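# Set the red roof piece upright on its base

## Task

Rotate the red roof piece until it sits on its base. It has to stay that way without the robot holding it, and at the end the grippers must be open and away from the piece.

## Robot and tools

Robot: two arms, left_arm and right_arm, each a six-joint arm with a parallel gripper. The grippers report positions in one scene frame. Its origin is on the table top midway between the arms, +z is up and +x points out over the table. left_arm sits on the +y side (base near y=+0.294) and right_arm on the -y side (base near y=-0.309). The names do not match left or right in any image. Each gripper's fingers point along its own +z and close along its own y. end_effector_position is the spot between the finger pads, about 1 cm short of the tips. Reported hand positions can be slightly wrong, more so at long reach. Motions often finish a centimetre or more off target, usually low.

Row format, used by both execute_actions and move: one flat list of 16 numbers covering both arms. For left_arm: x, y, z in metres, then quaternion qw, qx, qy, qz (w first), then opening. right_arm's 8 numbers follow in the same order. Positions and quaternions are absolute targets in the scene frame, not offsets. Opening runs from -1 (closed) to +1 (fully open, 0.094 m). You may append 12 more numbers, each 0 to 1. These scale joint stiffness, left_arm's six joints first and then right_arm's, in Joint positions order, and they stay in effect until changed. To keep an arm still or keep its orientation, repeat the exact pose from the last result, with the same quaternion in every row and the opening you want.

execute_actions(actions): a list of up to 15 actions. Each action is a list of up to 15 rows, and each row lasts one 1/30 s step. If an action has fewer than 15 rows, its last row repeats until 15 steps are done, so one action is 0.5 s. An empty list just returns the current state and images. Each step limits a target to 70 mm and 16 degrees from the measured pose, so far targets take several actions. A target more than 0.6 m from the gripper along any of that gripper's axes is refused for both arms. If the first action fails this check, or any action is malformed, the whole call is refused and nothing moves.

move(target, speed, blocking): target is one 16-number row of absolute poses. Both grippers travel in straight lines and arrive together, over 0.5 to 10 s. speed is in m/s, range 0.002 to 0.5, default 0.25. Turning is limited to twice that value in rad/s. The opening is applied at the start. Paths ignore obstacles and the other arm. Faster moves, and targets set further past a contact, hit and press harder. With blocking=false the call returns after 0.5 s. Before sending more rows or moves, check progress with wait(0), or call stop. The result's move: line gives how it ended (done, off_target, moving, held, fault), the limits that acted (paced means the target was clipped; held means a check blocked steps, and the arm may then speed up), and each gripper's distance from its target.

wait(seconds): 0 to 10. The arms keep their last command, and a running move continues. stop: brakes a running move, which needs some room. The fingers keep moving. zoom_image(camera, region=[x0,y0,x1,y1]): a closer look at the latest image, in pixels from the top-left, at most 504x504. Cameras are cam_head_left, cam_head_right, cam_high, cam_low, cam_left_wrist and cam_right_wrist, all 672x504. read_manual gives licence texts only. finished_scene(scene) ends the scene and grades it, so call it only after the piece is upright and settled and the grippers have released it and pulled back.

Results: a state line for each arm with its pose, Joint positions (the last value is the gripper opening in metres), joint torques (offset and noisy), grip_measured (opening on the command scale, possibly about 1 mm off), and Hand target lines showing where the controller is driving. Calls that ran actions also list step positions, and HELD marks steps that were held back. A pose unreachable line means the clearance check changed or blocked that arm's command. Too close warnings count the mounting plates and rear frame as part of the nearby arm. FAULT lines mean the arm stopped.

Gripping: command an opening about 0.03 below grip_measured for a firm hold, or less for a lighter one. Each pad can push roughly 50 to 62 N.

Joint ranges (rad): waist ±2.880, shoulder 0 to 3.142, elbow 0 to 3.019, wrist pitch -1.693 to 1.571, wrist yaw ±1.571, wrist roll ±2.094.

Avoid: knocking or placing anything off the table, which fails the task. Also avoid collisions or pushing between the arms, drops, slips, slams and hard pushes. Holding loads for a long time heats the motors. MOTOR HOT appears from 85 °C, and at 100 °C the arm goes limp and faults. Brief external tugs on a held part or pushes on loose objects can happen. Time runs while you think, and the robot holds its last command during that time.

Each tool is called after "Call:" as name(argument=value, ...), one argument or row to a line, values as JSON.

## Session

Call:
execute_actions(
  actions=[],
)

Scene clock: 0.00 s.
left_arm: end_effector_position=(+0.4395, +0.8889, +0.3975) grip_measured=+1.000 end_effector_quat_wxyz=(+0.653, -0.193, +0.690, -0.246) | right_arm: end_effector_position=(+0.2209, +0.2644, +0.1439) grip_measured=+1.000 end_effector_quat_wxyz=(-0.242, +0.790, -0.192, -0.529)
Joint positions: left_arm=[ 1.299  1.888  1.731  0.062  1.281 -0.542  0.094] | right_arm=[ 0.827  1.941  1.429 -0.847 -1.234 -1.538  0.094]
Joint velocities: left_arm=[-0.005 -0.005 -0.012 -0.022 -0.095 -0.007  0.   ] | right_arm=[ 0.005 -0.024 -0.027 -0.007  0.051  0.022  0.   ]
Joint torques (N m, as the arm reports them, + toward a larger angle): no reading
Hand target (left_arm): +0.440, +0.891, +0.411; +0.659, -0.182, +0.690, -0.238
Hand target (right_arm): +0.225, +0.271, +0.155; -0.254, +0.792, -0.183, -0.525
Joint stiffness scale: left_arm=[1. 1. 1. 1. 1. 1.] | right_arm=[1. 1. 1. 1. 1. 1.]

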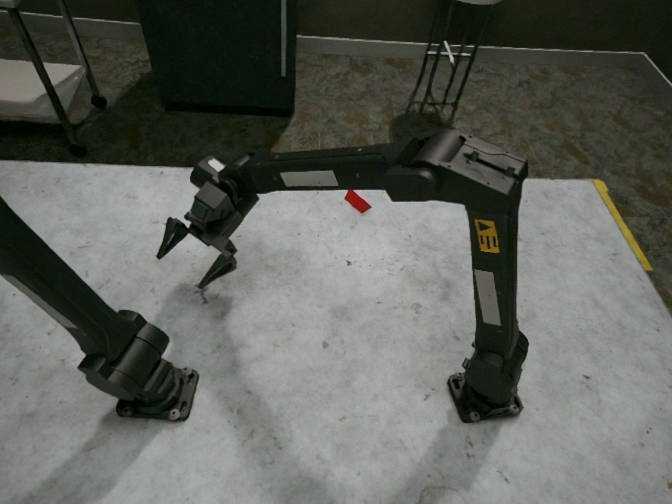

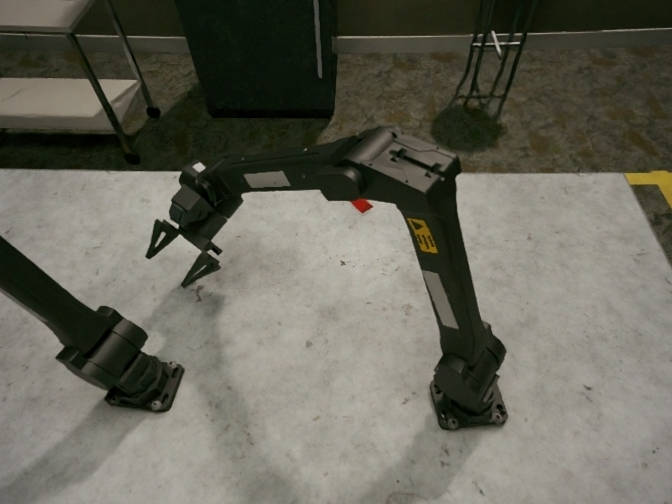

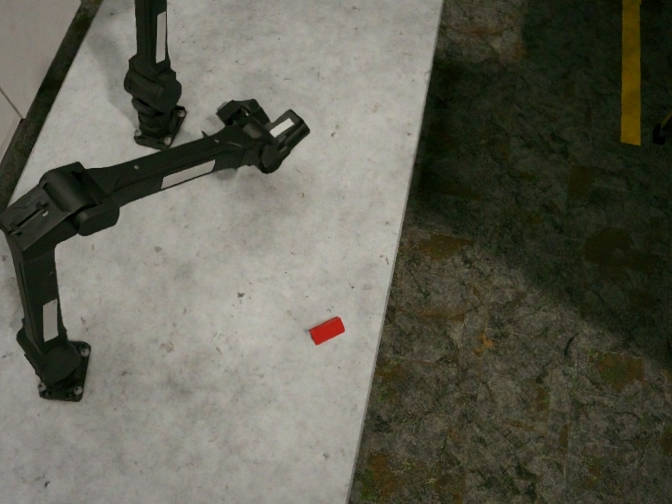

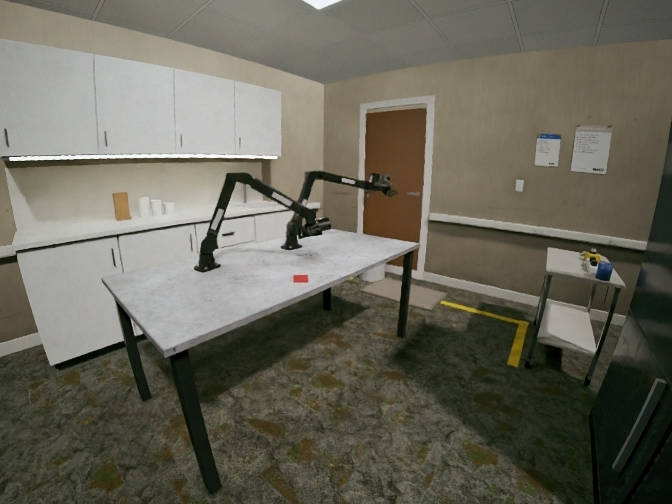

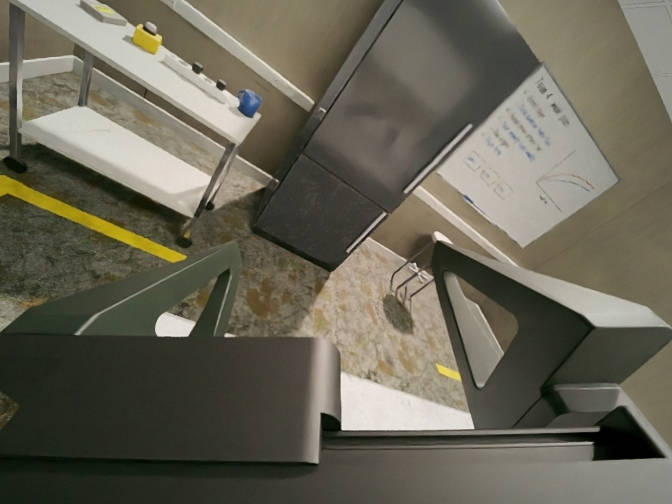

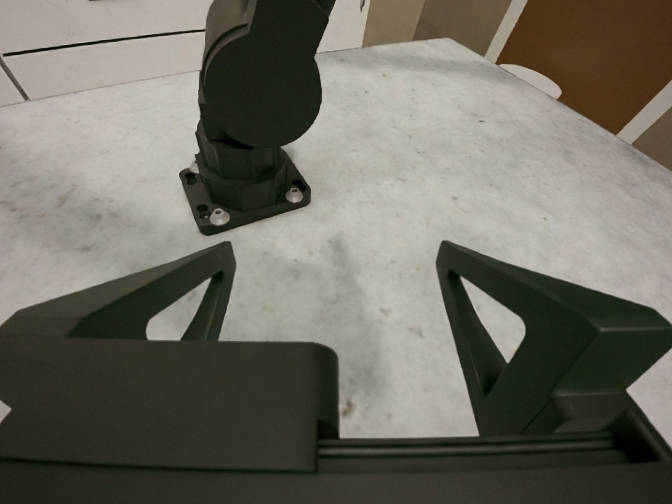

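Call:
move(
  target=[0.44,0.891,0.411,0.659,-0.182,0.69,-0.238,1,0.44,-0.1,0.16,0.17,-0.2,0.96,0.04,1],
  speed=0.4,
)

Call:
zoom_image(
  camera="cam_high",
  region=[280,290,380,365],
)

Call:
zoom_image(
  camera="cam_head_left",
  region=[310,160,410,235],
)

Call:
zoom_image(
  camera="cam_low",
  region=[270,255,330,300],
)

Scene clock: 10.17 s.
left_arm: end_effector_position=(+0.4395, +0.8889, +0.3975) grip_measured=+1.000 end_effector_quat_wxyz=(+0.653, -0.193, +0.690, -0.246) | right_arm: end_effector_position=(+0.4283, -0.1024, +0.1421) grip_measured=+1.000 end_effector_quat_wxyz=(+0.162, -0.216, +0.962, +0.033)
Joint positions: left_arm=[ 1.299  1.888  1.731  0.062  1.281 -0.542  0.094] | right_arm=[ 0.336  1.374  0.997 -0.861  0.021  0.042  0.094]
Joint velocities: left_arm=[-0.005 -0.015 -0.002  0.002  0.11   0.037  0.   ] | right_arm=[ 0.015 -0.005 -0.002 -0.017  0.007  0.037  0.   ]
Joint torques (N m, as the arm reports them, + toward a larger angle): left_arm=[  0.6  -24.05  11.76   2.2    0.26   0.05] | right_arm=[ 0.11 -9.72 15.53 -0.09  0.17  0.29]
Hand target (left_arm): +0.440, +0.891, +0.411; +0.659, -0.182, +0.690, -0.238
Hand target (right_arm): +0.445, -0.097, +0.158; +0.175, -0.204, +0.963, +0.036
Off the commanded pose (left_arm): 0.014 m, 2 deg.
Off the commanded pose (right_arm): 0.021 m, 2 deg.
Joint stiffness scale: left_arm=[1. 1. 1. 1. 1. 1.] | right_arm=[1. 1. 1. 1. 1. 1.]
move: off_target (left_arm, right_arm)
camera_calibration (this result's frames):
cam_right_wrist: T_world_to_cam=[[0.425139, -0.905103, -0.00672729, -0.271921], [-0.866914, -0.409315, 0.284467, 0.296728], [-0.260226, -0.115106, -0.958662, 0.362219], [0, 0, 0, 1]] pos_world=[0.467101, -0.0829672, 0.261006]

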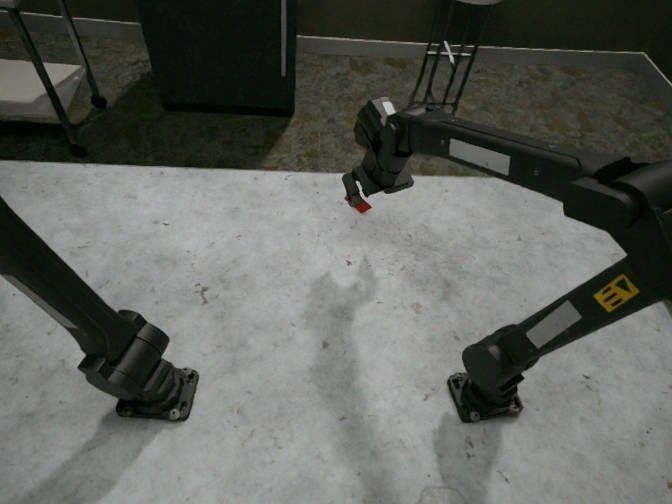

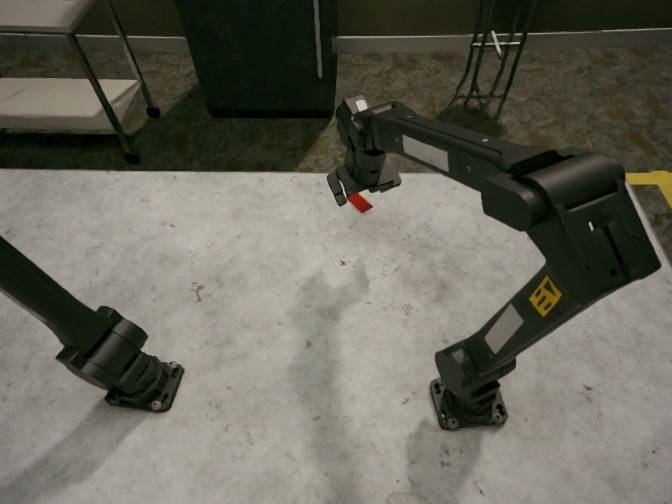

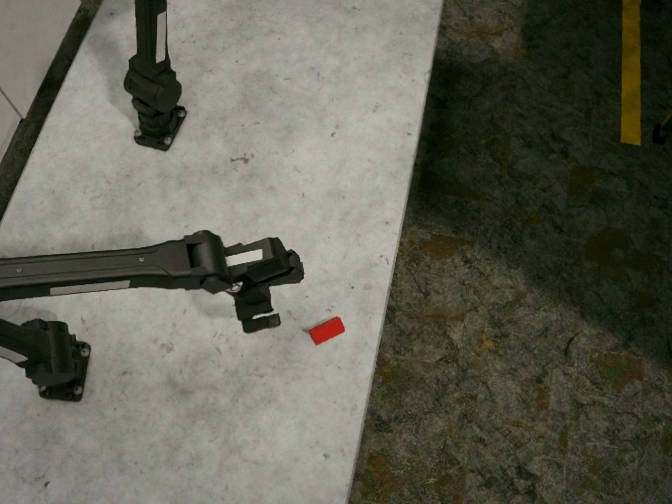

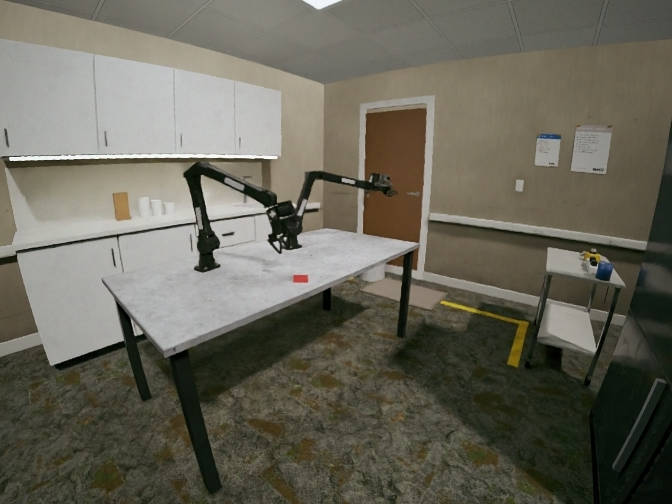

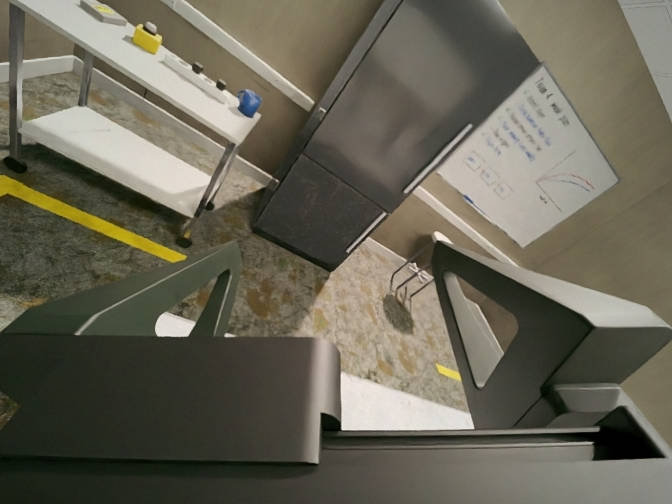

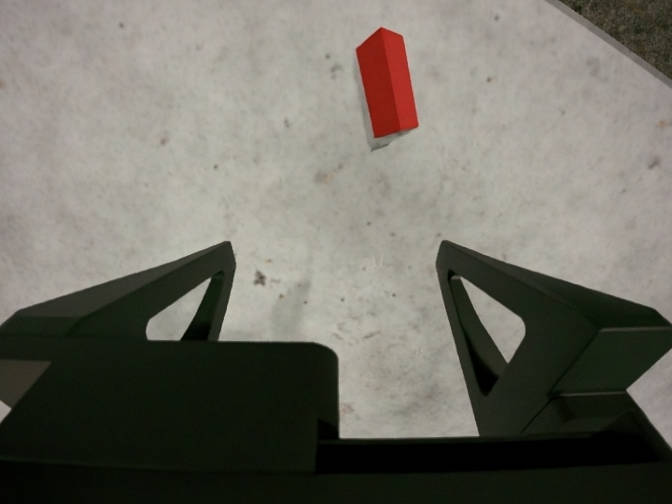

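Region (280, 290, 380, 365) of cam_high's 672x504 image, scaled by 5.040, with more detail than that image has; it fills the top 378 rows of this view, and the rest is white.

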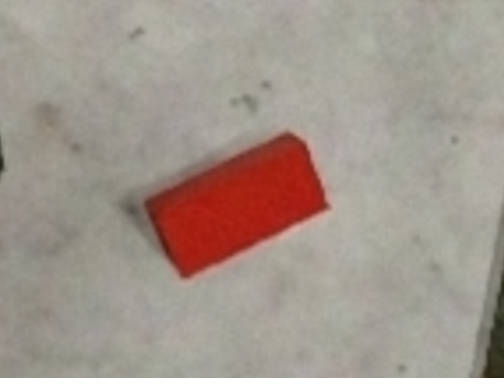

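Region (310, 160, 410, 235) of cam_head_left's 672x504 image, scaled by 5.040, with more detail than that image has; it fills the top 378 rows of this view, and the rest is white.

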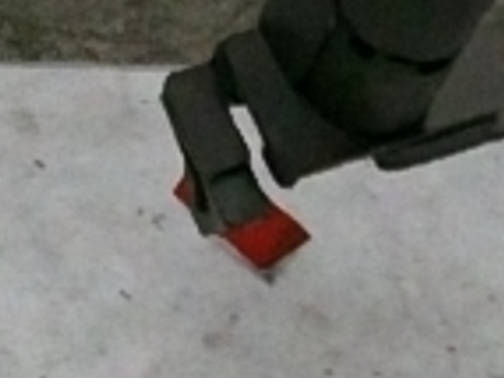

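Region (270, 255, 330, 300) of cam_low's 672x504 image, scaled by 8.400, with more detail than that image has; it fills the top 378 rows of this view, and the rest is white.

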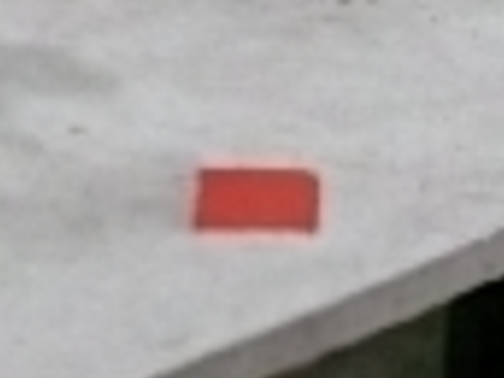

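Call:
zoom_image(
  camera="cam_right_wrist",
  region=[320,15,460,155],
)

Region (320, 15, 460, 155) of cam_right_wrist's 672x504 image, scaled by 3.600, with more detail than that image has.

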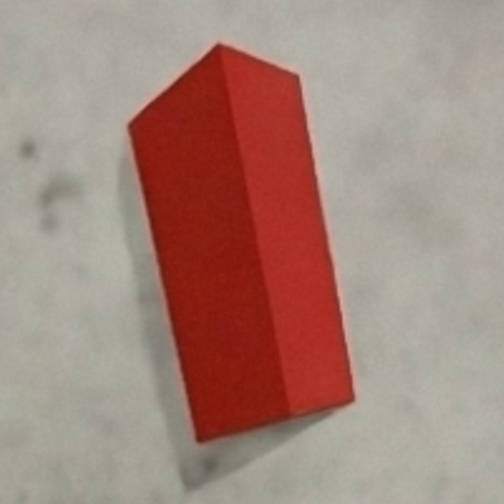

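Call:
move(
  target=[0.44,0.891,0.411,0.659,-0.182,0.69,-0.238,1,0.56,-0.1,0.085,-0.31,0.399,0.852,0.145,1],
  speed=0.4,
)

Scene clock: 33.30 s.
left_arm: end_effector_position=(+0.4395, +0.8889, +0.3975) grip_measured=+1.000 end_effector_quat_wxyz=(+0.653, -0.193, +0.690, -0.246) | right_arm: end_effector_position=(+0.5472, -0.1015, +0.0782) grip_measured=+1.000 end_effector_quat_wxyz=(-0.311, +0.395, +0.853, +0.142)
Joint positions: left_arm=[ 1.299  1.888  1.731  0.062  1.281 -0.542  0.094] | right_arm=[ 0.057  2.113  1.735 -1.574 -0.599  0.957  0.094]
Joint velocities: left_arm=[-0.015 -0.005  0.007  0.002  0.007  0.051  0.   ] | right_arm=[ 0.005 -0.015  0.012 -0.002  0.022 -0.007  0.   ]
Joint torques (N m, as the arm reports them, + toward a larger angle): left_arm=[  0.47 -24.07  11.75   2.18   0.24   0.03] | right_arm=[ -0.11 -19.68  13.84  -1.81  -0.4    0.18]
Hand target (left_arm): +0.440, +0.891, +0.411; +0.659, -0.182, +0.690, -0.238
Hand target (right_arm): +0.561, -0.100, +0.086; -0.305, +0.402, +0.851, +0.147
Off the commanded pose (left_arm): 0.014 m, 2 deg.
Off the commanded pose (right_arm): 0.015 m, 1 deg.
Joint stiffness scale: left_arm=[1. 1. 1. 1. 1. 1.] | right_arm=[1. 1. 1. 1. 1. 1.]
move: off_target (left_arm, right_arm)
camera_calibration (this result's frames):
cam_right_wrist: T_world_to_cam=[[-0.770151, -0.637855, -0.00289635, 0.358749], [-0.161299, 0.190356, 0.968373, 0.0396313], [-0.617131, 0.746261, -0.249488, 0.559223], [0, 0, 0, 1]] pos_world=[0.627798, -0.19604, 0.102181]

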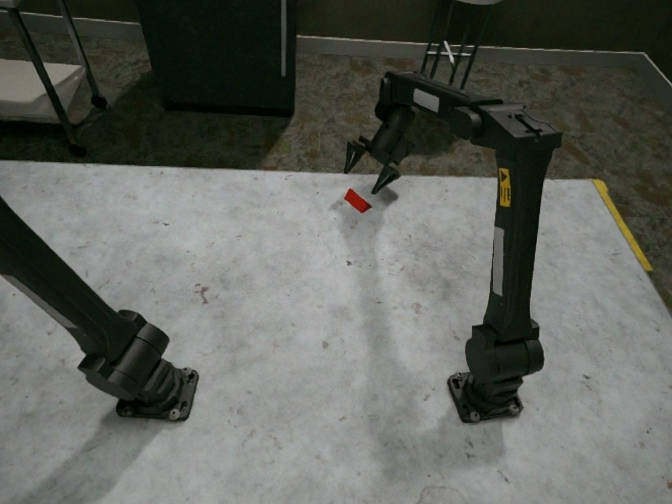

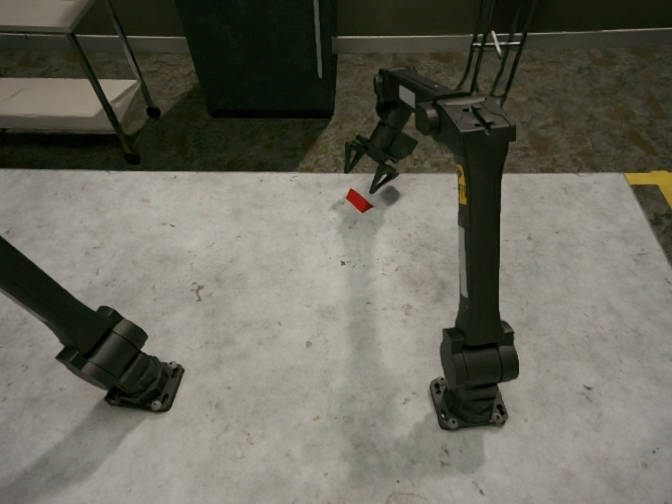

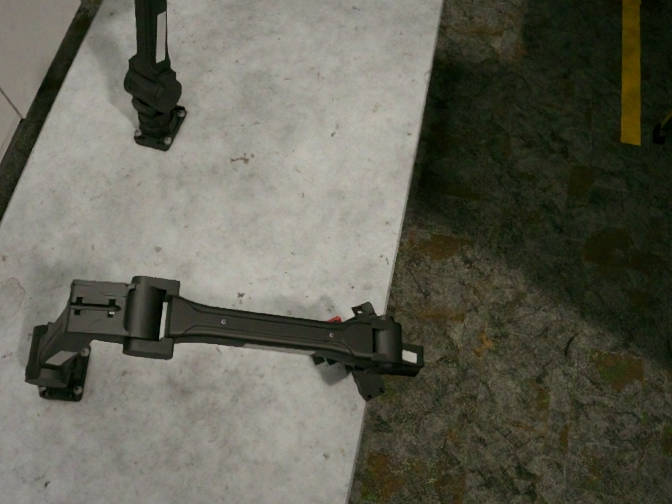

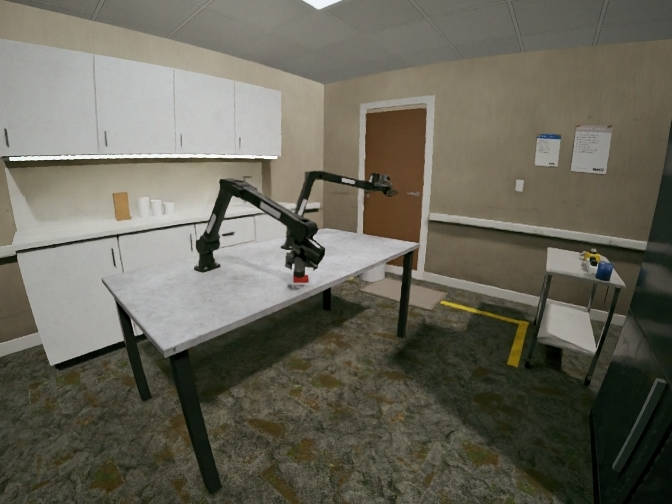

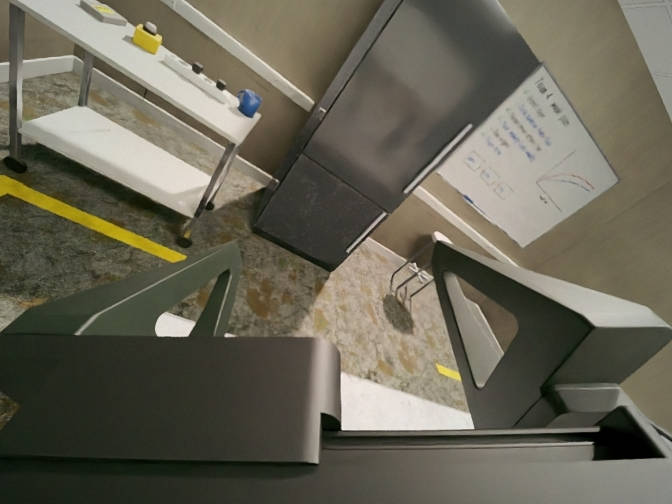

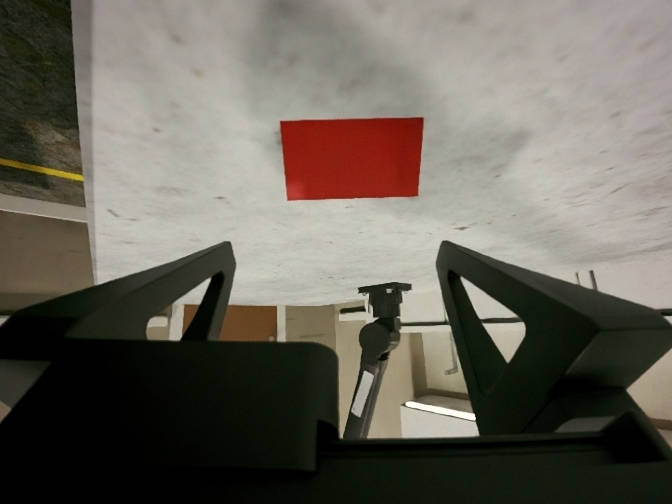

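Call:
zoom_image(
  camera="cam_head_right",
  region=[335,180,385,220],
)

Call:
move(
  target=[0.44,0.891,0.411,0.659,-0.182,0.69,-0.238,1,0.547,-0.096,0.03,-0.31,0.399,0.852,0.145,1],
  speed=0.1,
)

Region (335, 180, 385, 220) of cam_head_right's 672x504 image, scaled by 10.080, with more detail than that image has; it fills the top 403 rows of this view, and the rest is white.

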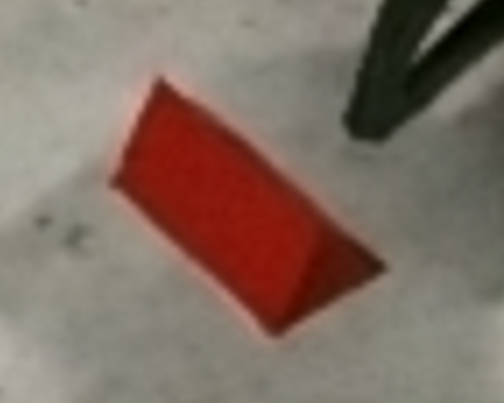

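Scene clock: 38.93 s.
left_arm: end_effector_position=(+0.4395, +0.8889, +0.3975) grip_measured=+1.000 end_effector_quat_wxyz=(+0.653, -0.193, +0.690, -0.246) | right_arm: end_effector_position=(+0.5491, -0.1006, +0.0394) grip_measured=+1.000 end_effector_quat_wxyz=(-0.305, +0.394, +0.854, +0.148)
Joint positions: left_arm=[ 1.299  1.888  1.731  0.062  1.281 -0.542  0.094] | right_arm=[ 0.057  2.152  1.693 -1.477 -0.602  0.958  0.094]
Joint velocities: left_arm=[ 0.005 -0.005 -0.002 -0.002  0.066 -0.066  0.   ] | right_arm=[-0.005 -0.005  0.002 -0.012 -0.037 -0.022  0.   ]
Joint torques (N m, as the arm reports them, + toward a larger angle): left_arm=[  0.58 -23.99  11.71   2.36   0.27   0.06] | right_arm=[  1.09 -19.88   8.37  -0.57  -0.41   0.22]
Hand target (left_arm): +0.440, +0.891, +0.411; +0.659, -0.182, +0.690, -0.238
Hand target (right_arm): +0.548, -0.096, +0.030; -0.310, +0.398, +0.851, +0.145
Off the commanded pose (left_arm): 0.014 m, 2 deg.
Off the commanded pose (right_arm): 0.011 m, 1 deg.
Joint stiffness scale: left_arm=[1. 1. 1. 1. 1. 1.] | right_arm=[1. 1. 1. 1. 1. 1.]
move: off_target (left_arm, right_arm)
camera_calibration (this result's frames):
cam_right_wrist: T_world_to_cam=[[-0.771522, -0.63592, -0.0189426, 0.36232], [-0.176099, 0.18485, 0.966861, 0.0849649], [-0.611345, 0.74929, -0.254601, 0.547414], [0, 0, 0, 1]] pos_world=[0.629159, -0.195471, 0.0640861]

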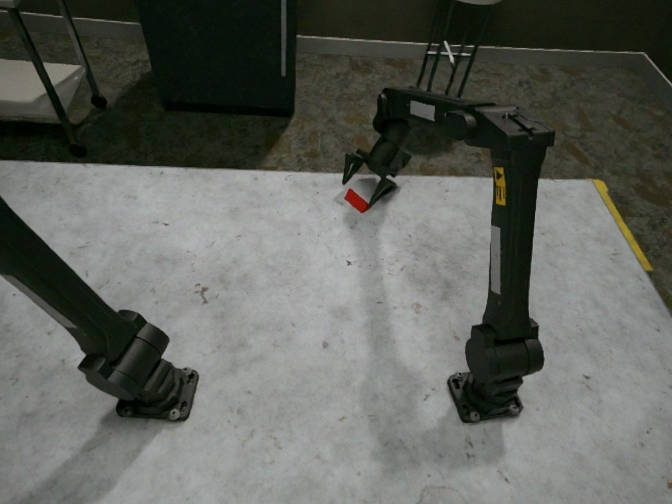

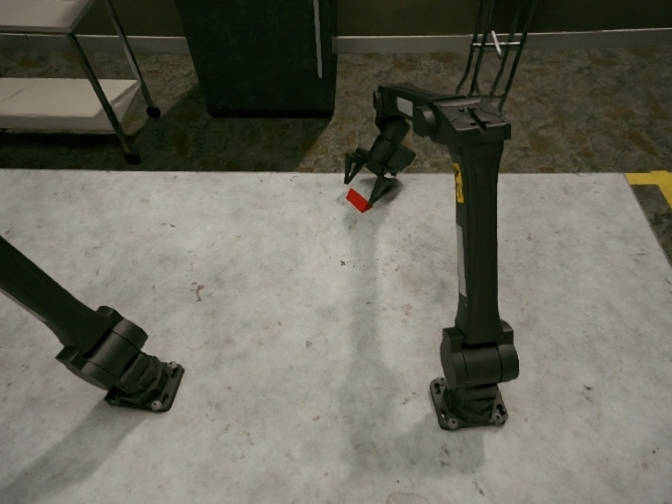

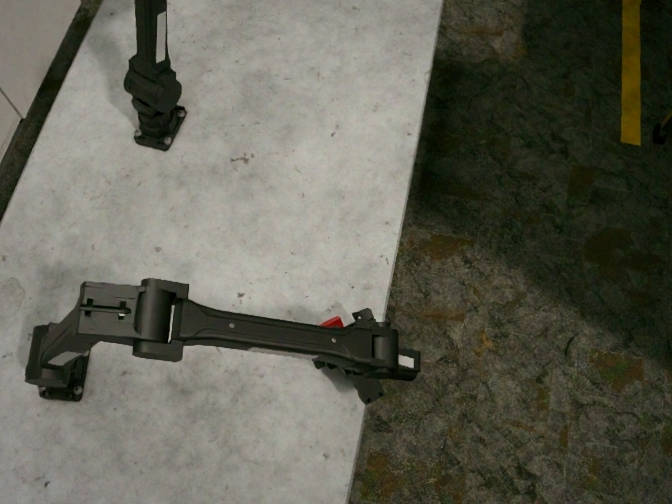

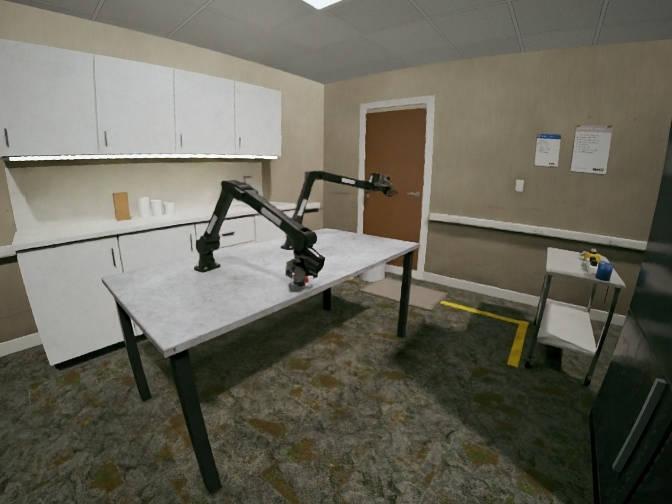

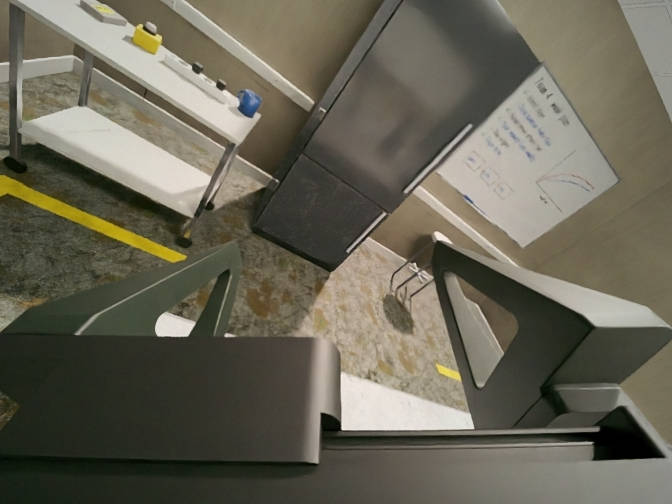

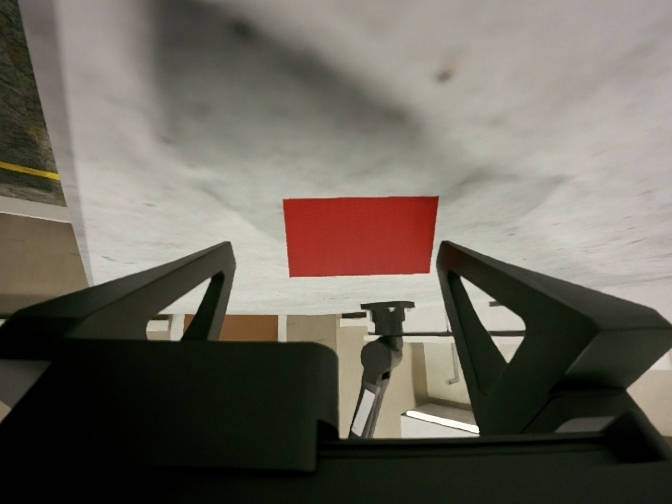

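Call:
move(
  target=[0.44,0.891,0.411,0.659,-0.182,0.69,-0.238,1,0.535,-0.102,0.03,-0.31,0.399,0.852,0.145,1],
  speed=0.1,
)

Call:
move(
  target=[0.44,0.891,0.411,0.659,-0.182,0.69,-0.238,1,0.53,-0.094,0.013,-0.31,0.399,0.852,0.145,1],
  speed=0.1,
)

Scene clock: 44.03 s.
left_arm: end_effector_position=(+0.4395, +0.8889, +0.3975) grip_measured=+1.000 end_effector_quat_wxyz=(+0.653, -0.193, +0.690, -0.246) | right_arm: end_effector_position=(+0.5348, -0.1031, +0.0259) grip_measured=+1.000 end_effector_quat_wxyz=(-0.317, +0.398, +0.849, +0.141)
Joint positions: left_arm=[ 1.299  1.888  1.731  0.062  1.281 -0.542  0.094] | right_arm=[ 0.057  2.152  1.645 -1.459 -0.606  0.958  0.094]
Joint velocities: left_arm=[ 0.005 -0.005 -0.022  0.007 -0.022 -0.037  0.   ] | right_arm=[-0.015 -0.005 -0.012  0.002 -0.022 -0.022  0.   ]
Joint torques (N m, as the arm reports them, + toward a larger angle): left_arm=[  1.15 -23.92  11.71   2.39   0.27   0.05] | right_arm=[  0.76 -22.6    7.3   -0.44  -0.21   0.17]
Hand target (left_arm): +0.440, +0.891, +0.411; +0.659, -0.182, +0.690, -0.238
Hand target (right_arm): +0.535, -0.102, +0.030; -0.310, +0.399, +0.851, +0.145
Off the commanded pose (left_arm): 0.014 m, 2 deg.
Off the commanded pose (right_arm): 0.004 m, 1 deg.
Joint stiffness scale: left_arm=[1. 1. 1. 1. 1. 1.] | right_arm=[1. 1. 1. 1. 1. 1.]
move: off_target (left_arm)
camera_calibration (this result's frames):
cam_right_wrist: T_world_to_cam=[[-0.772518, -0.634958, 0.00662961, 0.349417], [-0.146284, 0.188116, 0.971192, 0.0802539], [-0.617913, 0.749294, -0.238207, 0.540208], [0, 0, 0, 1]] pos_world=[0.615472, -0.198006, 0.0484228]

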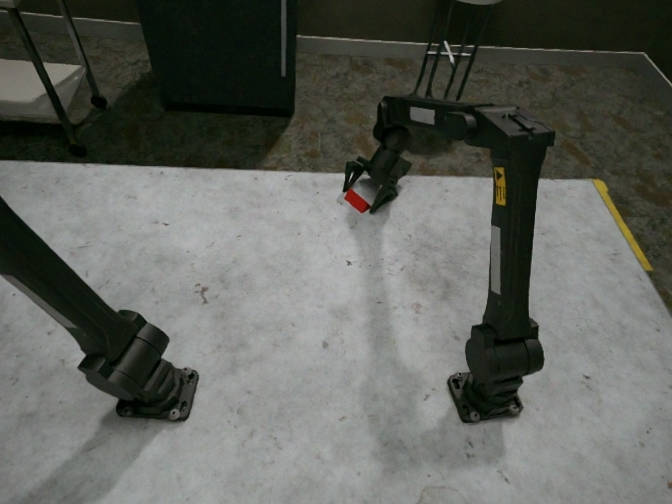

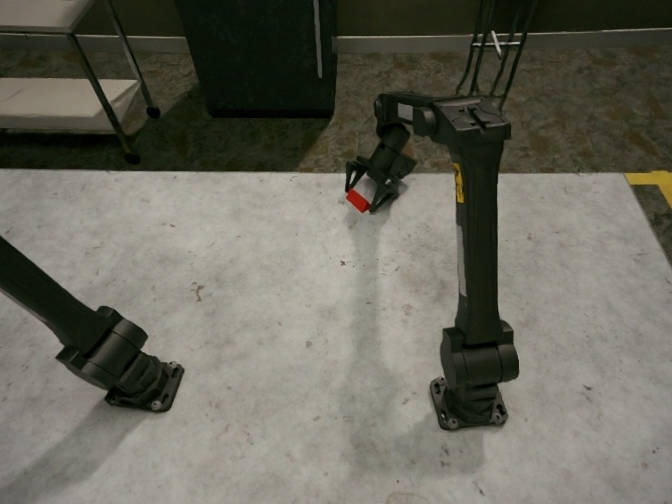

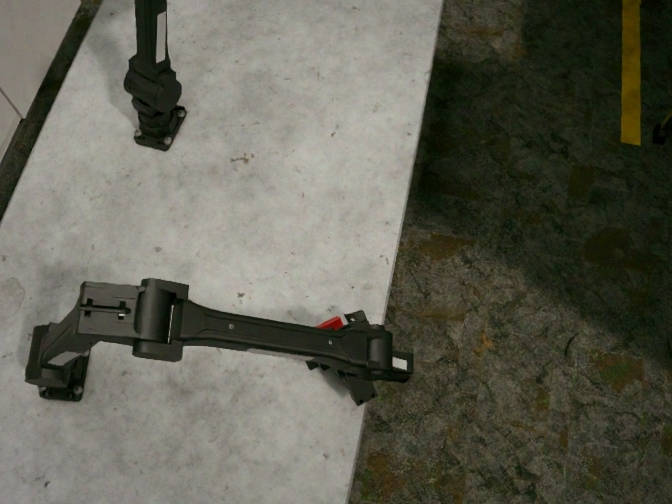

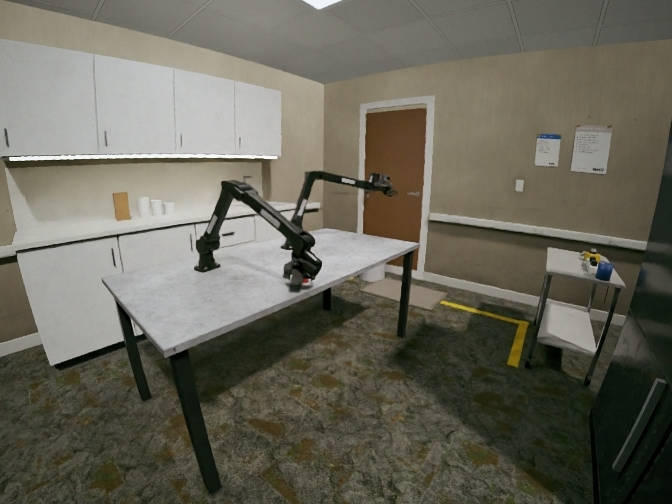

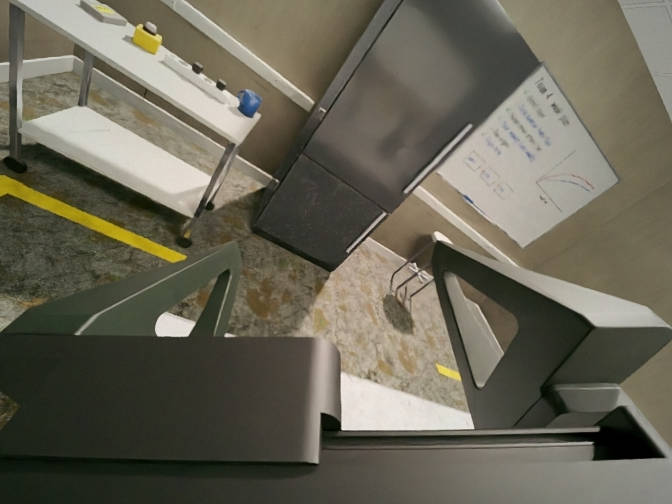

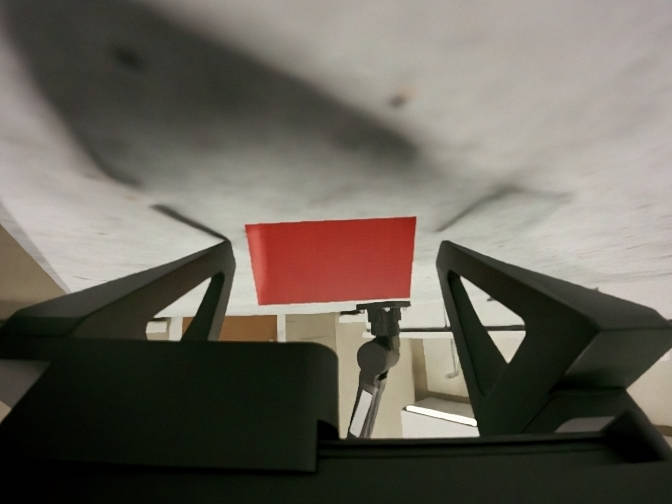

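Scene clock: 44.73 s.
left_arm: end_effector_position=(+0.4395, +0.8889, +0.3975) grip_measured=+1.000 end_effector_quat_wxyz=(+0.653, -0.193, +0.690, -0.246) | right_arm: end_effector_position=(+0.5353, -0.1014, +0.0239) grip_measured=+1.000 end_effector_quat_wxyz=(-0.310, +0.395, +0.851, +0.153)
Joint positions: left_arm=[ 1.299  1.888  1.731  0.062  1.281 -0.542  0.094] | right_arm=[ 0.057  2.142  1.625 -1.423 -0.617  0.958  0.094]
Joint velocities: left_arm=[-0.005 -0.005  0.012  0.012  0.051 -0.037  0.   ] | right_arm=[-0.005 -0.015  0.022  0.012 -0.11  -0.007  0.   ]
Joint torques (N m, as the arm reports them, + toward a larger angle): left_arm=[  1.   -23.74  11.65   2.21   0.25   0.06] | right_arm=[  1.85 -20.12   6.65   0.17  -0.02   0.3 ]
Hand target (left_arm): +0.440, +0.891, +0.411; +0.659, -0.182, +0.690, -0.238
Hand target (right_arm): +0.530, -0.094, +0.013; -0.310, +0.398, +0.851, +0.145
Off the commanded pose (left_arm): 0.014 m, 2 deg.
Off the commanded pose (right_arm): 0.014 m, 1 deg.
Joint stiffness scale: left_arm=[1. 1. 1. 1. 1. 1.] | right_arm=[1. 1. 1. 1. 1. 1.]
move: off_target (left_arm, right_arm)
camera_calibration (this result's frames):
cam_right_wrist: T_world_to_cam=[[-0.77496, -0.631657, -0.0211222, 0.353159], [-0.168131, 0.173828, 0.970317, 0.0922265], [-0.609236, 0.755509, -0.240911, 0.534796], [0, 0, 0, 1]] pos_world=[0.615007, -0.196999, 0.0468088]

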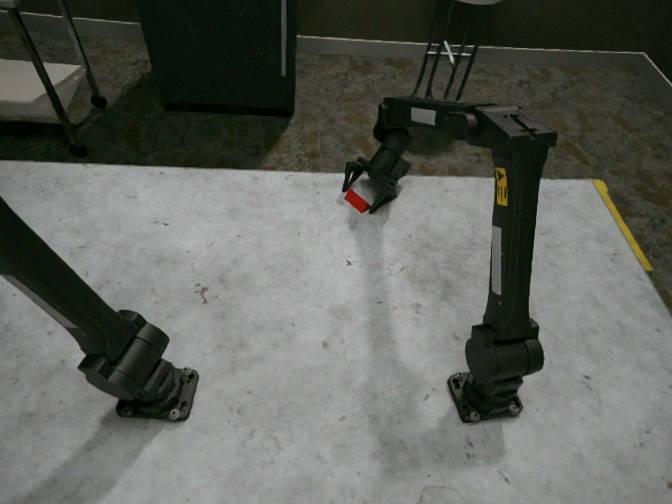

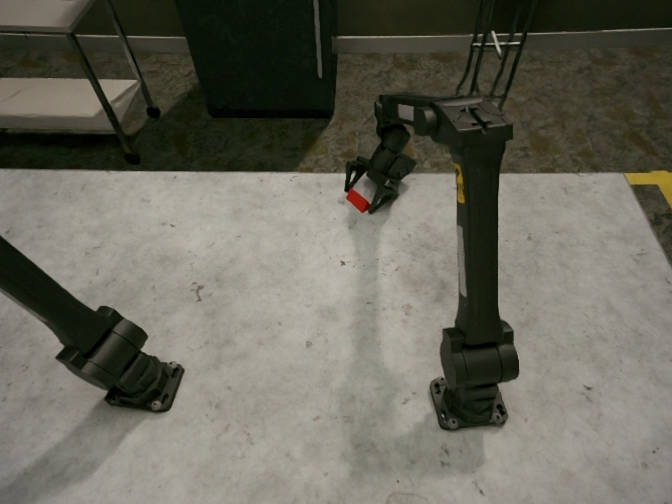

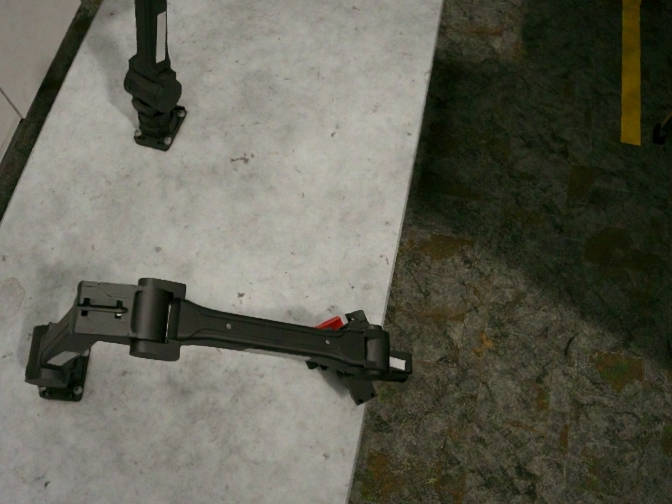

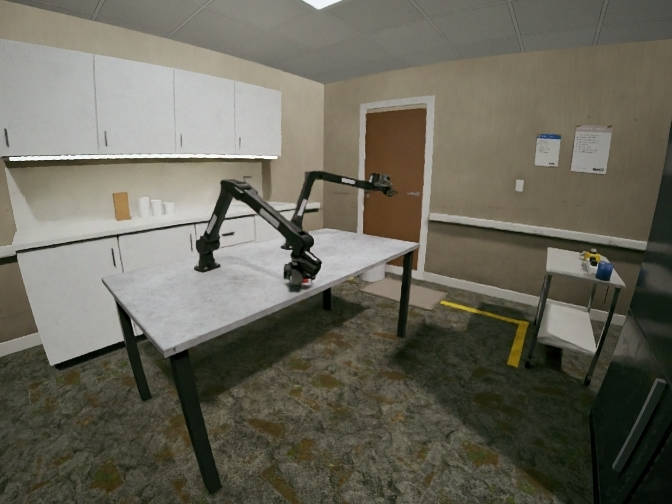

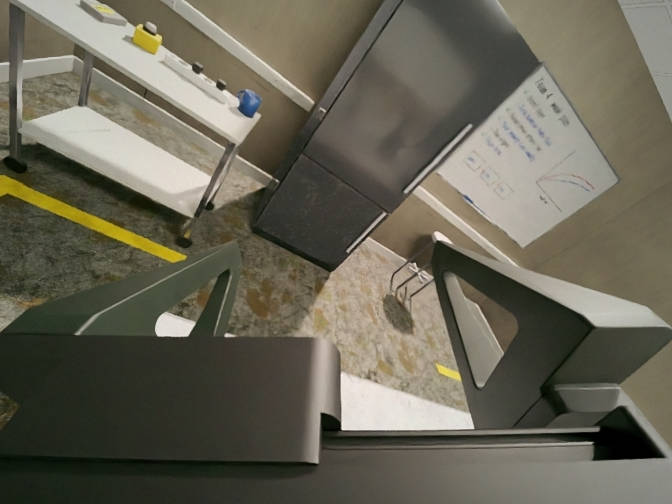

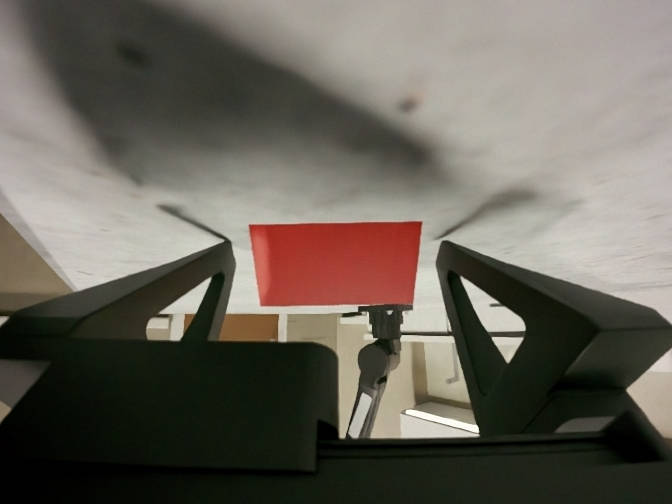

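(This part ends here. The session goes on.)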